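# Set the carton on the raised block inside the tape

## Task

Place the carton on top of the raised block so that no part of it extends beyond the blue tape outline. It must stay there on its own, since a carton held in place only by the robot does not count. Finish by releasing it and moving the tool away.

## Robot and tools

Robot: two Doosan M1013 arms, left_arm and right_arm, each ending in a vacuum suction cup instead of fingers. The names are labels only and do not mean sides of any picture. Base poses in the scene frame: left_arm at (+0.023, +0.630, 0) m with quat_wxyz (+0.997, 0, 0, -0.082); right_arm at (-0.026, -0.494, 0) m with quat_wxyz (+0.997, 0, 0, -0.080).

Scene frame: origin on the tabletop midway between the arms, +x outward over the table, +z up, left_arm on the +y side. Each arm reports its cup point: the centre of the cup rim when nothing touches it. The cup points along that point's own +z axis. About 4 cm behind the rim the tool widens, with body and wrist camera sticking out up to about 9 cm sideways. Reported positions can be a little off, more so at long reach.

Row layout (used by execute_actions and move): one flat list of 14 numbers covering both arms, always all 14 even if one arm is idle. Order: left dx, dy, dz, rx, ry, rz, left suction, then right dx, dy, dz, rx, ry, rz, right suction. All values lie in [-1, 1]. The first six per arm are an offset, not a pose: a displacement from the cup point's measured pose at the start of that action, expressed in the cup point's own axes (not the scene frame). Scale: 1.0 equals 0.6 m for dx, dy, dz and 180 degrees for rotation; rx, ry, rz form a single rotation vector. Suction: above 0.01 means on, 0.01 or less means off, and the setting persists, so repeat the current value to keep it; writing 0 actively switches it off.

execute_actions(actions): actions is a list of actions; each action is a table of up to 15 rows, one per control step of 1/30 s. If fewer than 15 rows are given, the last one is held for the remaining steps. Every row is measured from the pose at the start of that action, not from the previous row. For the first action in a call, that start is the last pose a result reported. An empty list just returns state and images.

move(target, speed, blocking): target is one 14-number row as above, offsets taken from the pose in the latest result that showed one. Each cup point travels in a straight line toward its target and both arms finish together, taking 0.5 to 10 s (cut off at 10 s). speed is the path top speed in m/s, 0.002 to 0.5, default 0.25; turning is capped at twice that number in rad/s. Paths ignore obstacles and the other arm; the cup may lag, drift or overshoot speed, especially with a nearly straight arm. Faster contact and targets deeper past a surface push harder; with stiff joints even a small overshoot into something firm can trigger a fault. blocking=false returns after 0.5 s while motion continues; then use wait or stop before sending other motion. The extra move: line reports the ending (done, off_target, moving, held, fault) and limits (paced = pose clipped; held = some steps blocked, after which the arm may dart ahead), plus each cup point's distance to its target.

wait(seconds): 0 to 10; lets time pass with commands held, returning early if a running move finishes. stop(): brakes a running move; needs room to brake. zoom_image(camera, region): enlarges [x0, y0, x1, y1] pixels (max 504 by 504) of one camera's latest image; cameras are cam_head_left, cam_head_right, cam_high, cam_low (896x504) and cam_left_wrist, cam_right_wrist (504x504 fisheye). read_manual(section) returns only licence text. finished_scene(scene) closes the current scene, given its number; irreversible, and it reports whether the goal was met.

Controller details: each step the commanded pose is clipped to 70 mm and 16 degrees from the measured pose, so large offsets need several actions; afterwards the arm goes no further than its last clipped pose. Position wins over orientation when both cannot be met. Hand target lines show where each arm is currently being driven. A pose unreachable line means the clearance check altered or blocked that arm's command. To keep one arm still, send the offset back to its desired pose in the first call of a reply and zeros afterward.

Results: the state line gives each cup point's position (m), quat_wxyz and velocities; suction_measured (near 0 = no seal, 0.83 or more = airtight); part_present (1 at 0.50, back to 0 below 0.45); joint positions and torques (offset and noisy); Flange force (includes carried weight, noisy, may say no reading).

Gripping: switch suction on and press the 36 mm rim fully onto a flat, smooth patch of the carton, away from edges, seams and holes. Under vacuum the cup shortens, so a held object sits up to about 12 mm nearer the tool. Vacuum can lift a resting item. To release, set the carton down on its support, then switch suction off, and retreat at least 15 mm. If the cup grabs the table, switch suction off.

Avoid: dropping the carton or knocking anything off the table; slams and hard pushes; arms colliding. A joint torque reaching its limit (waist, shoulder 319; elbow 150; wrist joints 42.3 N m) or an outside force of 144 N stops that arm for 10 s and cancels the rest of the call. Holding loads heats motors; MOTOR HOT warns before an over-temperature brake. Loose objects may occasionally be nudged by outside pushes. The robot keeps running on the last command while you compose replies.

Each tool is called after "Call:" by a JSON object that holds its "op" and its "data".

## Session

Call:
{"op": "execute_actions", "data": {"actions": []}}

Scene clock: 0.00 s.
left_arm: end_effector_position=(+0.6630, +0.5226, +0.3617) suction_measured=0.01 part_present=0 end_effector_quat_wxyz=(-0.001, -0.179, +0.984, -0.001) end_effector_velocity=(+0.000, +0.000, +0.000) end_effector_angular_velocity=(+0.001, -0.001, +0.002) | right_arm: end_effector_position=(+0.6148, -0.5981, +0.3630) suction_measured=0.00 part_present=0 end_effector_quat_wxyz=(+0.000, +0.335, +0.942, -0.000) end_effector_velocity=(+0.000, -0.001, -0.000) end_effector_angular_velocity=(-0.000, +0.000, -0.001)
Joint positions: left_arm=[-0.055  0.166  1.621 -0.001  1.354 -0.578] | right_arm=[-0.054  0.166  1.62  -0.     1.355  0.47 ]
Joint velocities: left_arm=[ 0.    -0.    -0.     0.001  0.    -0.002] | right_arm=[-0.002  0.001 -0.    -0.    -0.    -0.001]
Joint torques (N m, as the joint torque sensors report them, + toward a larger angle): no reading
Flange force (N, the push that the arm receives, along the end effector's own x y z axes): no reading
Hand target (left_arm): +0.663, +0.523, +0.362; -0.001, -0.179, +0.984, -0.001
Hand target (right_arm): +0.615, -0.598, +0.363; +0.000, +0.335, +0.942, -0.000

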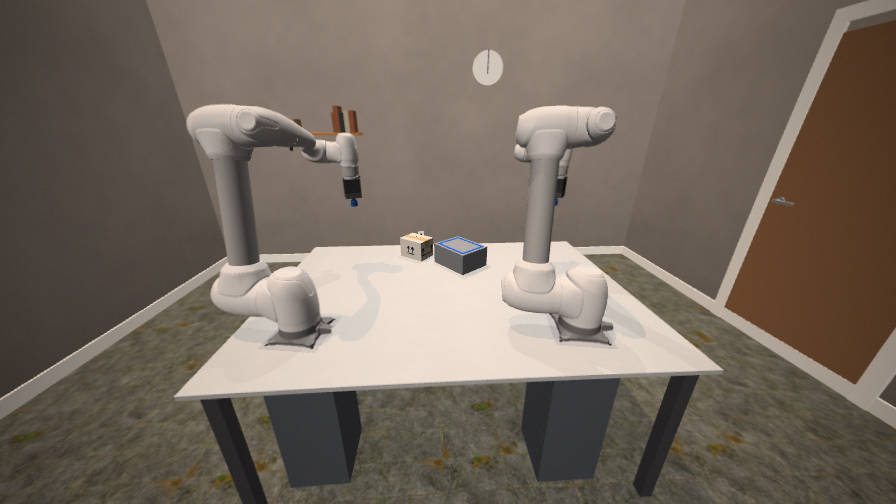

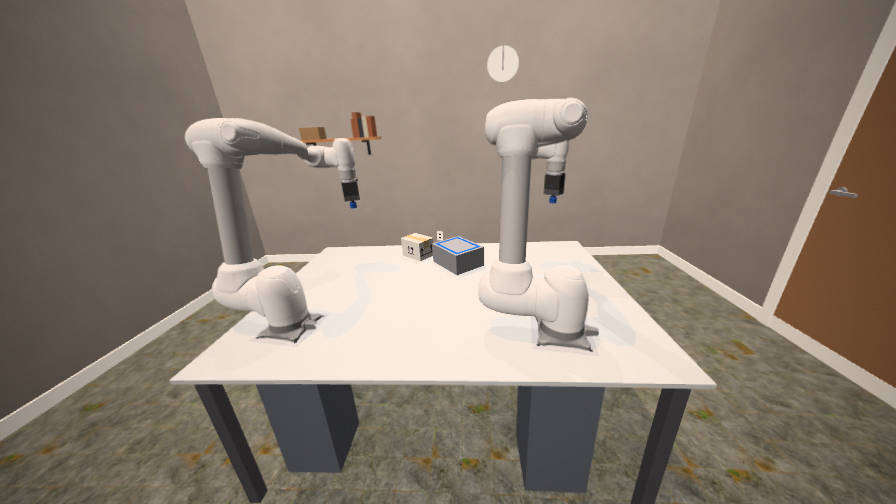

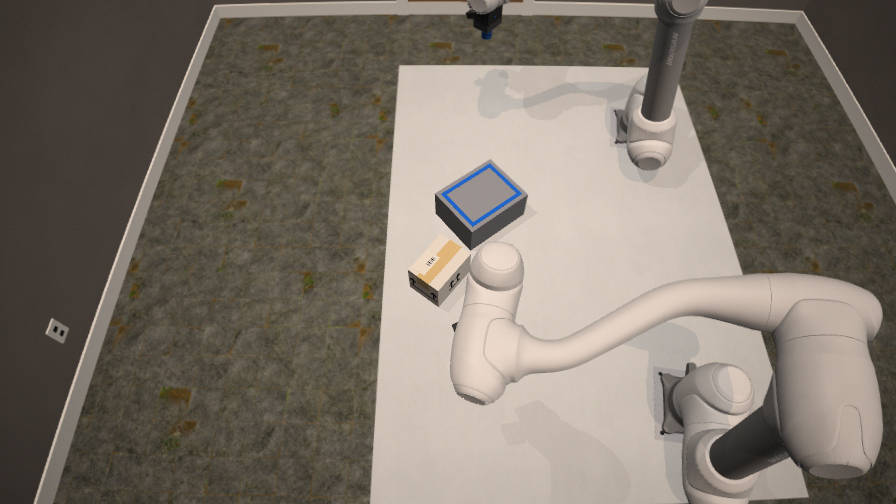

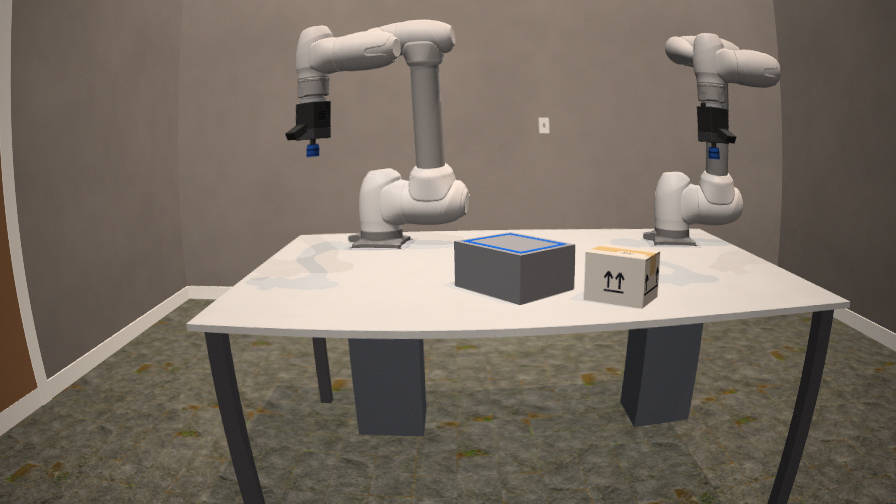

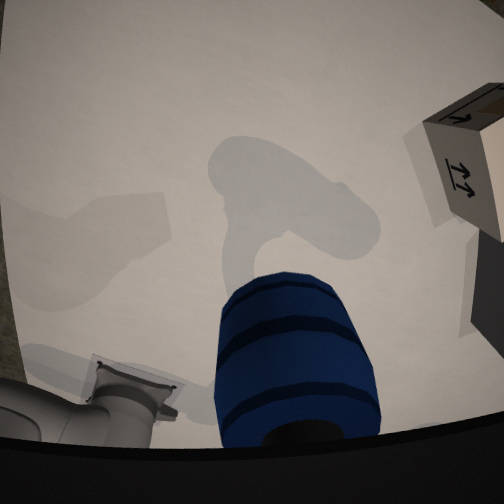

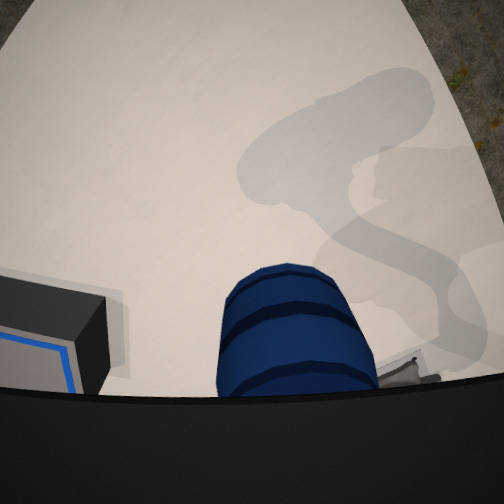

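Call:
{"op": "zoom_image", "data": {"camera": "cam_high", "region": [380, 150, 560, 320]}}

Call:
{"op": "zoom_image", "data": {"camera": "cam_low", "region": [430, 200, 690, 330]}}

Region (380, 150, 560, 320) of cam_high's 896x504 image, scaled by 2.800, with more detail than that image has.

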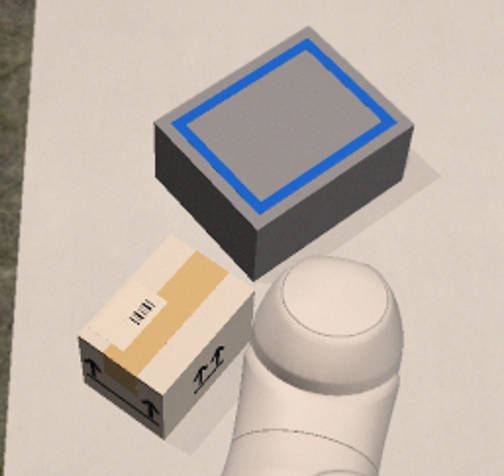

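Region (430, 200, 690, 330) of cam_low's 896x504 image, scaled by 1.938, with more detail than that image has.

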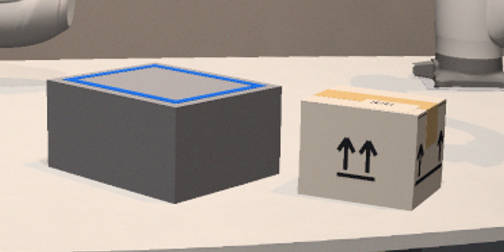

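Call:
{"op": "move", "data": {"target": [0.107,-0.672,0.22,0,0,0,0,0,0,0,0,0,0,0], "speed": 0.4}}

Scene clock: 4.53 s.
left_arm: end_effector_position=(+0.7439, +0.1227, +0.2299) suction_measured=0.01 part_present=0 end_effector_quat_wxyz=(-0.001, -0.179, +0.984, -0.000) end_effector_velocity=(-0.000, -0.002, -0.000) end_effector_angular_velocity=(-0.000, +0.001, -0.000) | right_arm: end_effector_position=(+0.6148, -0.5981, +0.3630) suction_measured=0.00 part_present=0 end_effector_quat_wxyz=(+0.000, +0.335, +0.942, -0.000) end_effector_velocity=(+0.000, -0.000, -0.002) end_effector_angular_velocity=(+0.001, +0.002, -0.000)
Joint positions: left_arm=[-0.487  0.589  1.264 -0.001  1.288 -1.011] | right_arm=[-0.054  0.166  1.62  -0.     1.355  0.47 ]
Joint velocities: left_arm=[-0.001  0.002 -0.002 -0.001  0.001 -0.001] | right_arm=[-0.     0.002  0.001  0.    -0.    -0.   ]
Joint torques (N m, as the joint torque sensors report them, + toward a larger angle): left_arm=[ -6.06 -89.5  -36.05   4.46   0.24  -0.16] | right_arm=[  0.86 -60.01 -39.47   4.03   0.     0.21]
Flange force (N, the push that the arm receives, along the end effector's own x y z axes): left_arm=[-3.9 6.0 -5.5] | right_arm=[-6.0 1.6 1.6]
Hand target (left_arm): +0.744, +0.123, +0.230; -0.001, -0.179, +0.984, -0.000
Hand target (right_arm): +0.615, -0.598, +0.363; +0.000, +0.335, +0.942, -0.000
Off the commanded pose (left_arm): 0.001 m, 0 deg.
Off the commanded pose (right_arm): 0.000 m, 0 deg.
move: done
camera_calibration (this result's frames):
cam_left_wrist: T_world_to_cam=[[0.318865, -0.946692, 0.0458105, -0.128871], [-0.831093, -0.256039, 0.493689, 0.549672], [-0.455642, -0.195493, -0.868431, 0.644842], [0, 0, 0, 1]] pos_world=[0.791738, 0.144799, 0.294538]

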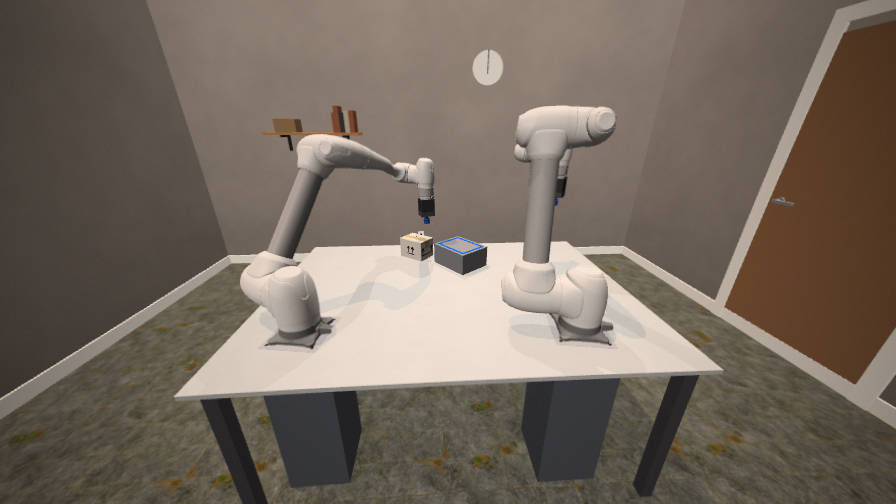

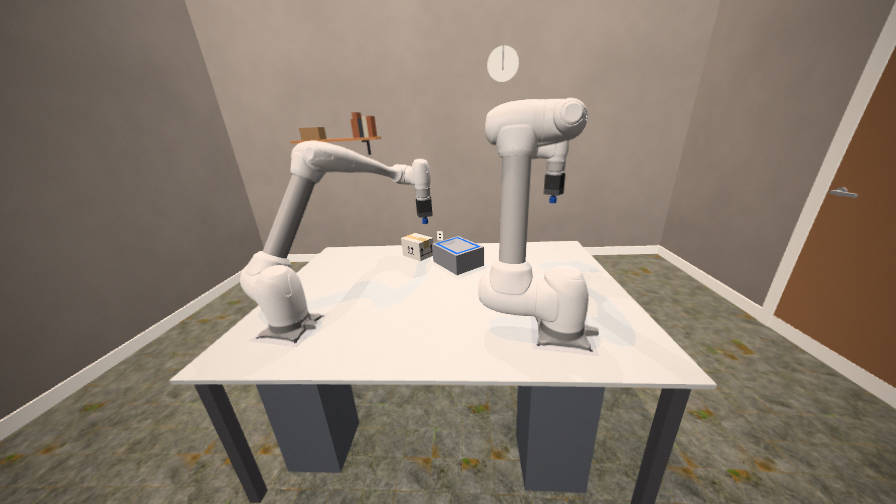

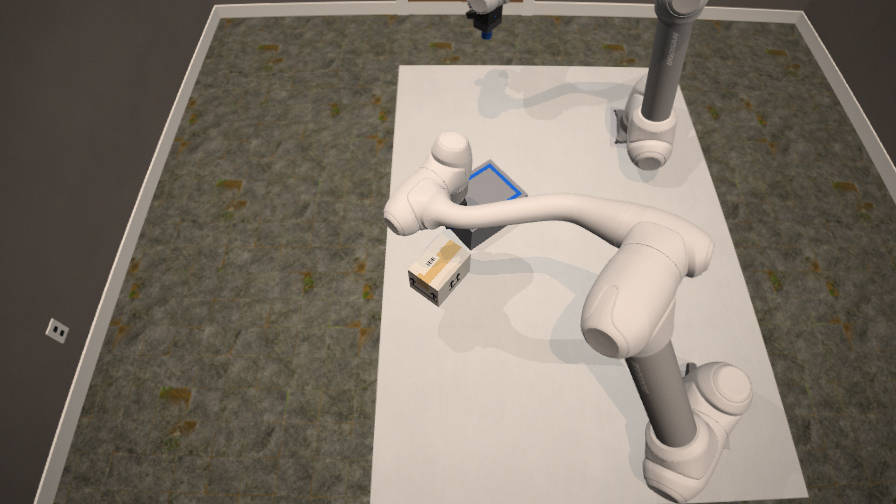

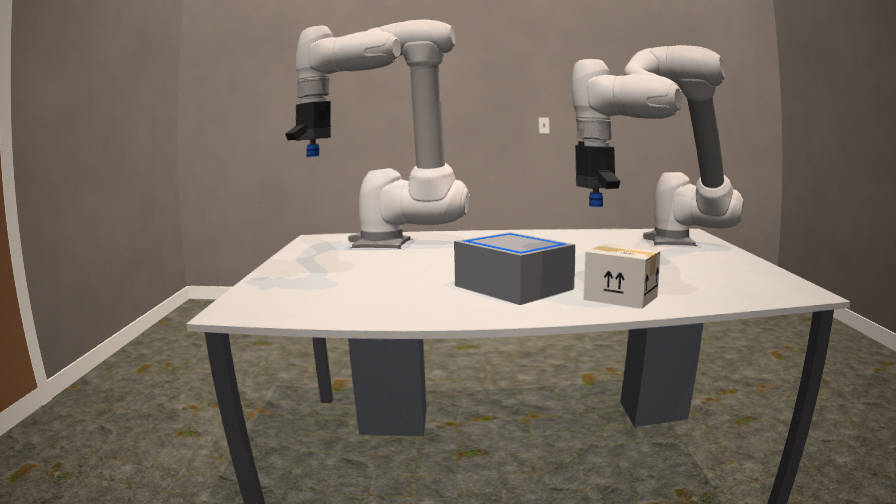

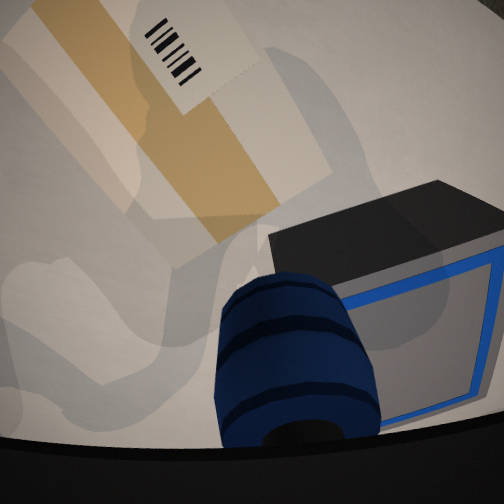

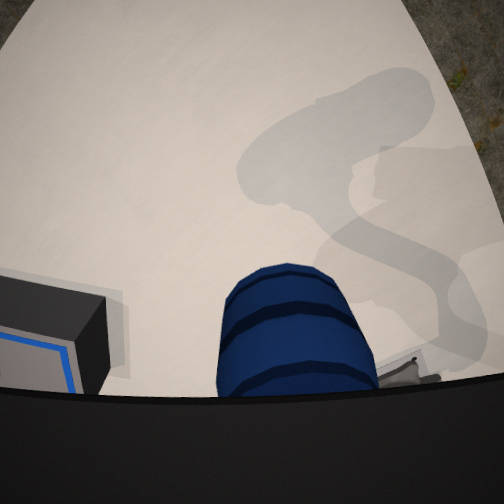

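Call:
{"op": "move", "data": {"target": [-0.082,0.09,0.11,0,0,0,0,0,0,0,0,0,0,0]}}

Call:
{"op": "zoom_image", "data": {"camera": "cam_low", "region": [540, 180, 740, 330]}}

Scene clock: 6.30 s.
left_arm: end_effector_position=(+0.7711, +0.1904, +0.1640) suction_measured=0.01 part_present=0 end_effector_quat_wxyz=(-0.001, -0.179, +0.984, -0.000) end_effector_velocity=(+0.001, +0.001, -0.001) end_effector_angular_velocity=(-0.001, +0.001, +0.002) | right_arm: end_effector_position=(+0.6148, -0.5981, +0.3630) suction_measured=0.00 part_present=0 end_effector_quat_wxyz=(+0.000, +0.335, +0.942, -0.000) end_effector_velocity=(+0.000, +0.001, +0.001) end_effector_angular_velocity=(+0.000, -0.001, +0.001)
Joint positions: left_arm=[-0.406  0.604  1.364 -0.001  1.173 -0.93 ] | right_arm=[-0.054  0.166  1.62  -0.     1.355  0.47 ]
Joint velocities: left_arm=[ 0.002  0.001  0.001 -0.001 -0.001  0.001] | right_arm=[ 0.001  0.    -0.001  0.     0.    -0.   ]
Joint torques (N m, as the joint torque sensors report them, + toward a larger angle): left_arm=[ -0.92 -90.83 -33.63   4.35   0.51  -0.22] | right_arm=[  0.98 -60.09 -39.2    4.12   0.14   0.09]
Flange force (N, the push that the arm receives, along the end effector's own x y z axes): left_arm=[-2.6 -0.7 -5.3] | right_arm=[-6.1 1.8 0.9]
Hand target (left_arm): +0.771, +0.191, +0.164; -0.001, -0.179, +0.984, -0.000
Hand target (right_arm): +0.615, -0.598, +0.363; +0.000, +0.335, +0.942, -0.000
Off the commanded pose (left_arm): 0.000 m, 0 deg.
Off the commanded pose (right_arm): 0.000 m, 0 deg.
move: done
camera_calibration (this result's frames):
cam_left_wrist: T_world_to_cam=[[0.318963, -0.946655, 0.0458982, -0.0705475], [-0.831127, -0.256106, 0.493596, 0.622177], [-0.45551, -0.195586, -0.868479, 0.613136], [0, 0, 0, 1]] pos_world=[0.8189, 0.21248, 0.22863]
cam_right_wrist: T_world_to_cam=[[-0.637644, -0.769483, 0.0361382, -0.0750489], [-0.677594, 0.582578, 0.448854, 0.618401], [-0.366439, 0.261722, -0.892874, 0.792394], [0, 0, 0, 1]] pos_world=[0.661534, -0.625403, 0.432648]

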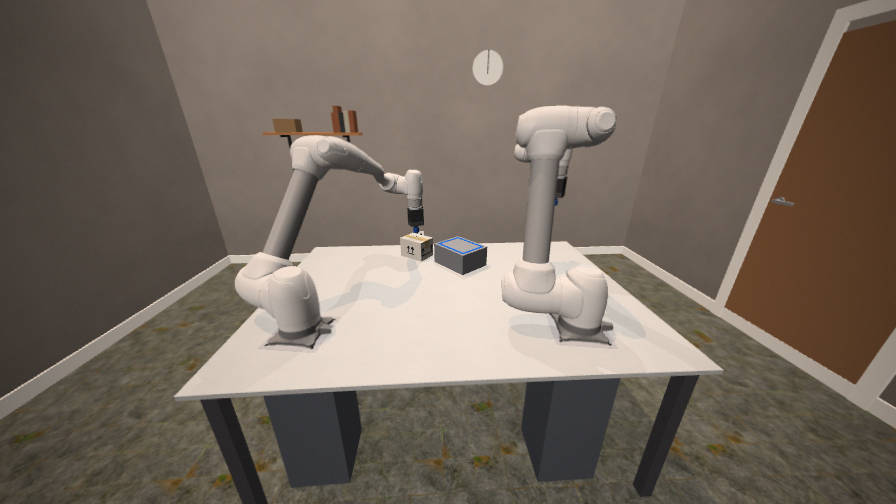

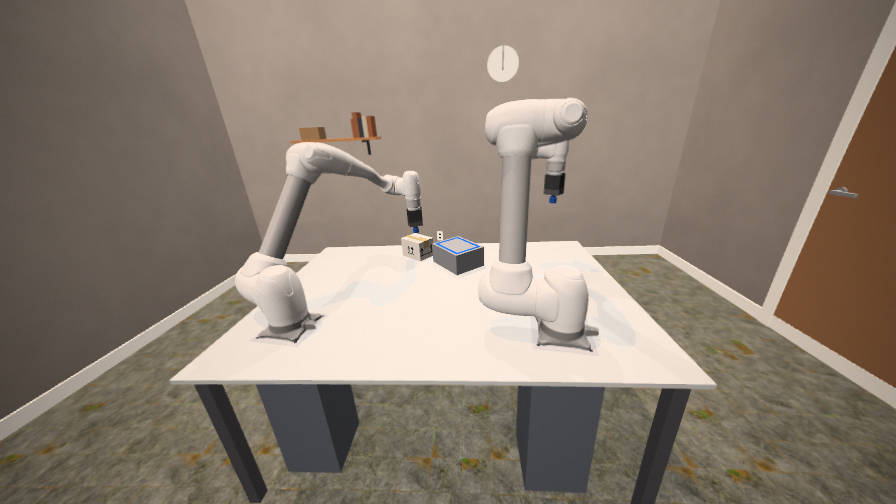

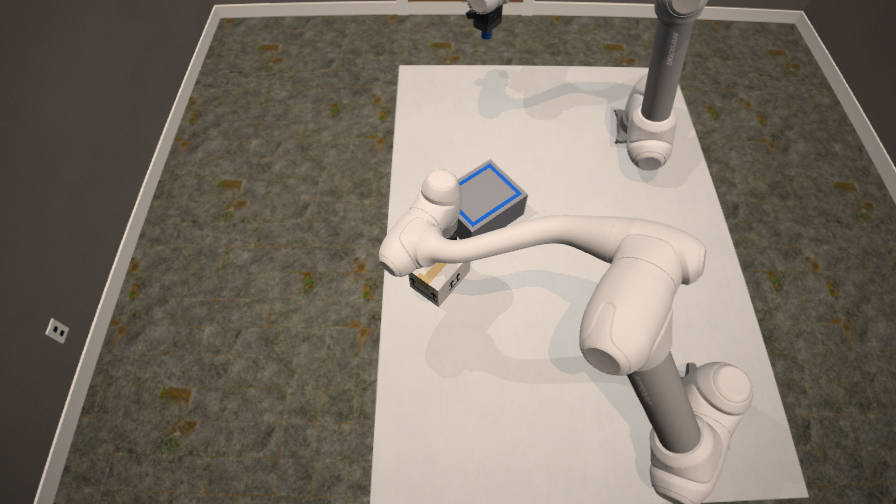

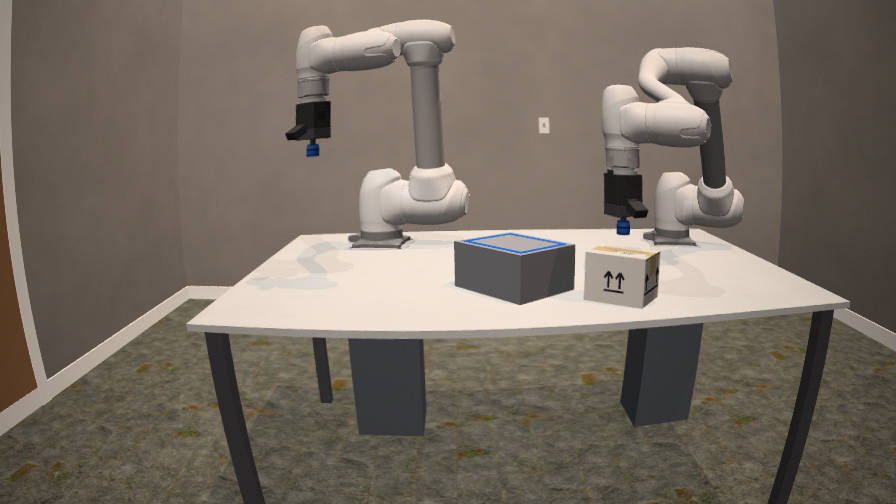

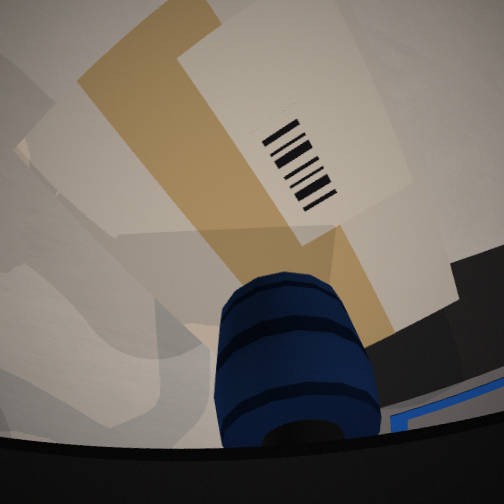

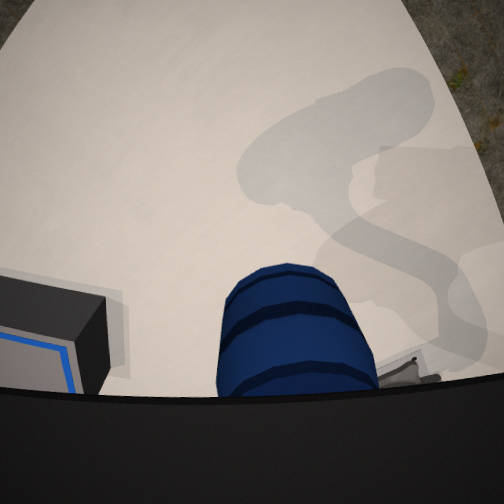

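Region (540, 180, 740, 330) of cam_low's 896x504 image, scaled by 2.520, with more detail than that image has; it fills the top 378 rows of this view, and the rest is white.

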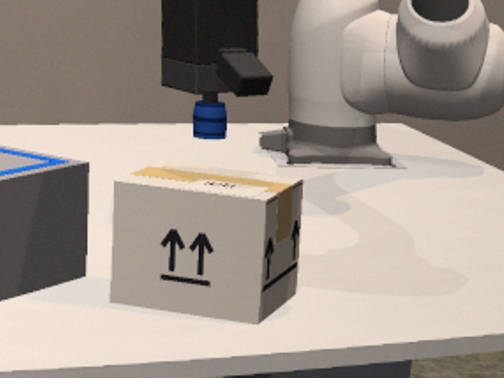

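Looks centred; gap ≈ 4 cm.

Call:
{"op": "move", "data": {"target": [0,0,0.072,0,0,0,1,0,0,0,0,0,0,0], "speed": 0.04}}

Scene clock: 8.23 s.
left_arm: end_effector_position=(+0.7711, +0.1905, +0.1208) suction_measured=0.89 part_present=1 end_effector_quat_wxyz=(-0.001, -0.179, +0.984, -0.000) end_effector_velocity=(+0.001, +0.000, +0.000) end_effector_angular_velocity=(+0.000, -0.001, -0.000) | right_arm: end_effector_position=(+0.6148, -0.5981, +0.3630) suction_measured=0.00 part_present=0 end_effector_quat_wxyz=(+0.000, +0.335, +0.942, -0.000) end_effector_velocity=(-0.000, +0.000, +0.001) end_effector_angular_velocity=(-0.000, -0.001, +0.000)
Joint positions: left_arm=[-0.406  0.634  1.399 -0.001  1.109 -0.93 ] | right_arm=[-0.054  0.166  1.62  -0.     1.355  0.47 ]
Joint velocities: left_arm=[ 0.     0.    -0.001  0.001 -0.     0.   ] | right_arm=[ 0.    -0.001 -0.     0.     0.     0.   ]
Joint torques (N m, as the joint torque sensors report them, + toward a larger angle): left_arm=[ -3.49 -97.97 -37.96   4.6    0.12  -0.06] | right_arm=[  0.84 -60.09 -39.12   4.04   0.1    0.23]
Flange force (N, the push that the arm receives, along the end effector's own x y z axes): left_arm=[-1.1 3.1 4.9] | right_arm=[-6.2 1.8 0.8]
Hand target (left_arm): +0.771, +0.190, +0.121; -0.001, -0.179, +0.984, -0.000
Hand target (right_arm): +0.615, -0.598, +0.363; +0.000, +0.335, +0.942, -0.000
Off the commanded pose (left_arm): 0.000 m, 0 deg.
Off the commanded pose (right_arm): 0.000 m, 0 deg.
move: done
camera_calibration (this result's frames):
cam_left_wrist: T_world_to_cam=[[0.319089, -0.94662, 0.0457533, -0.0685535], [-0.831029, -0.256265, 0.493679, 0.643509], [-0.455602, -0.19555, -0.86844, 0.57567], [0, 0, 0, 1]] pos_world=[0.818925, 0.212587, 0.185384]
cam_right_wrist: T_world_to_cam=[[-0.637644, -0.769483, 0.0361384, -0.075049], [-0.677593, 0.582578, 0.448854, 0.618401], [-0.366439, 0.261722, -0.892874, 0.792394], [0, 0, 0, 1]] pos_world=[0.661534, -0.625403, 0.432648]

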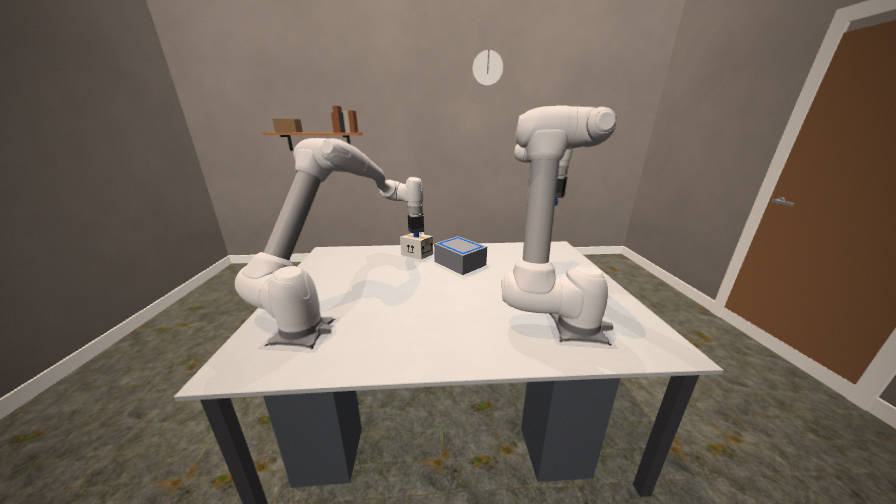

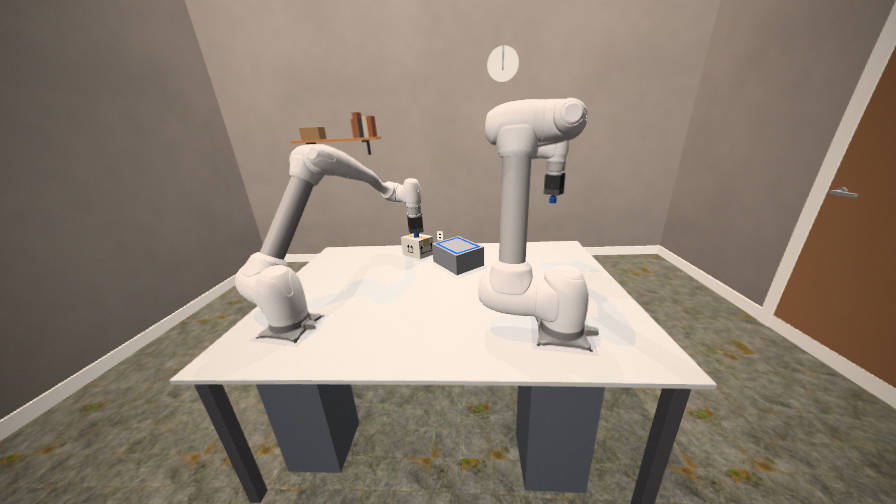

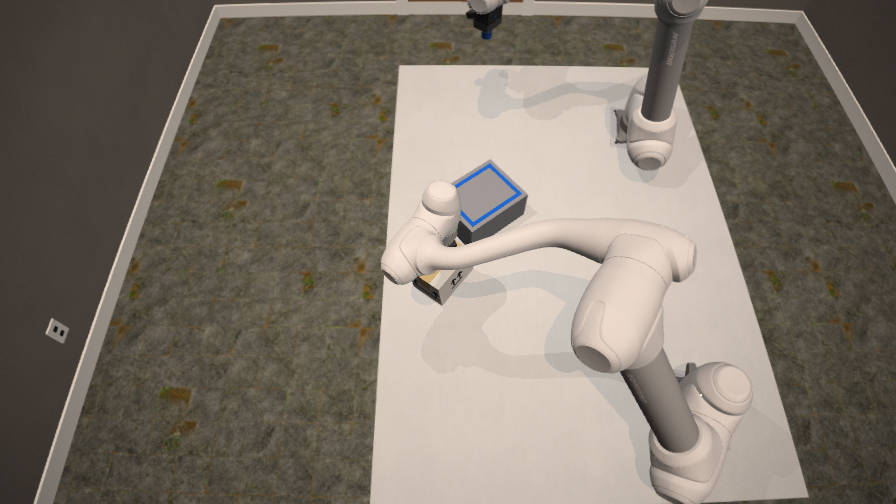

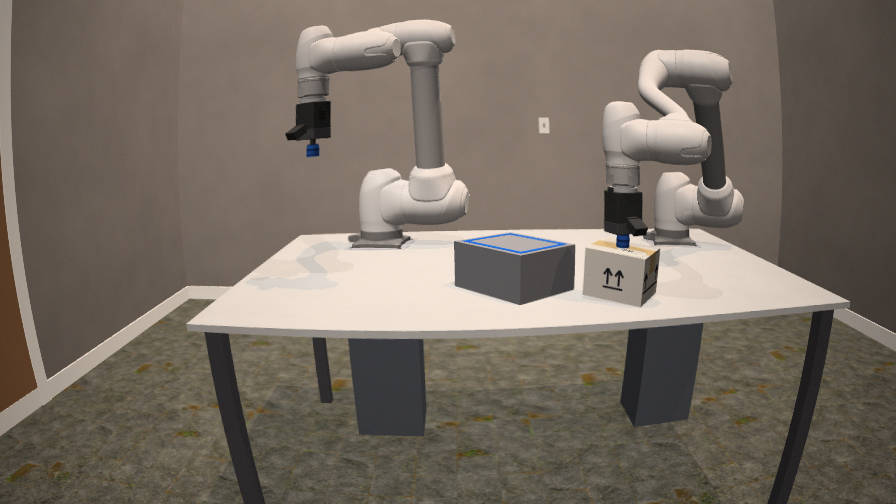

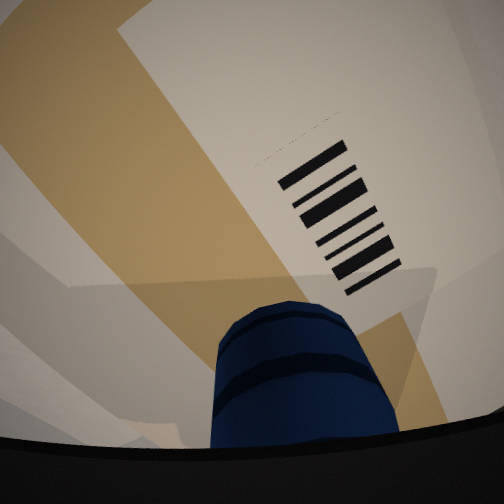

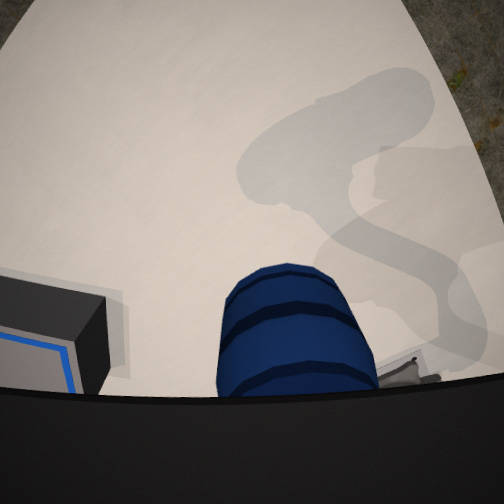

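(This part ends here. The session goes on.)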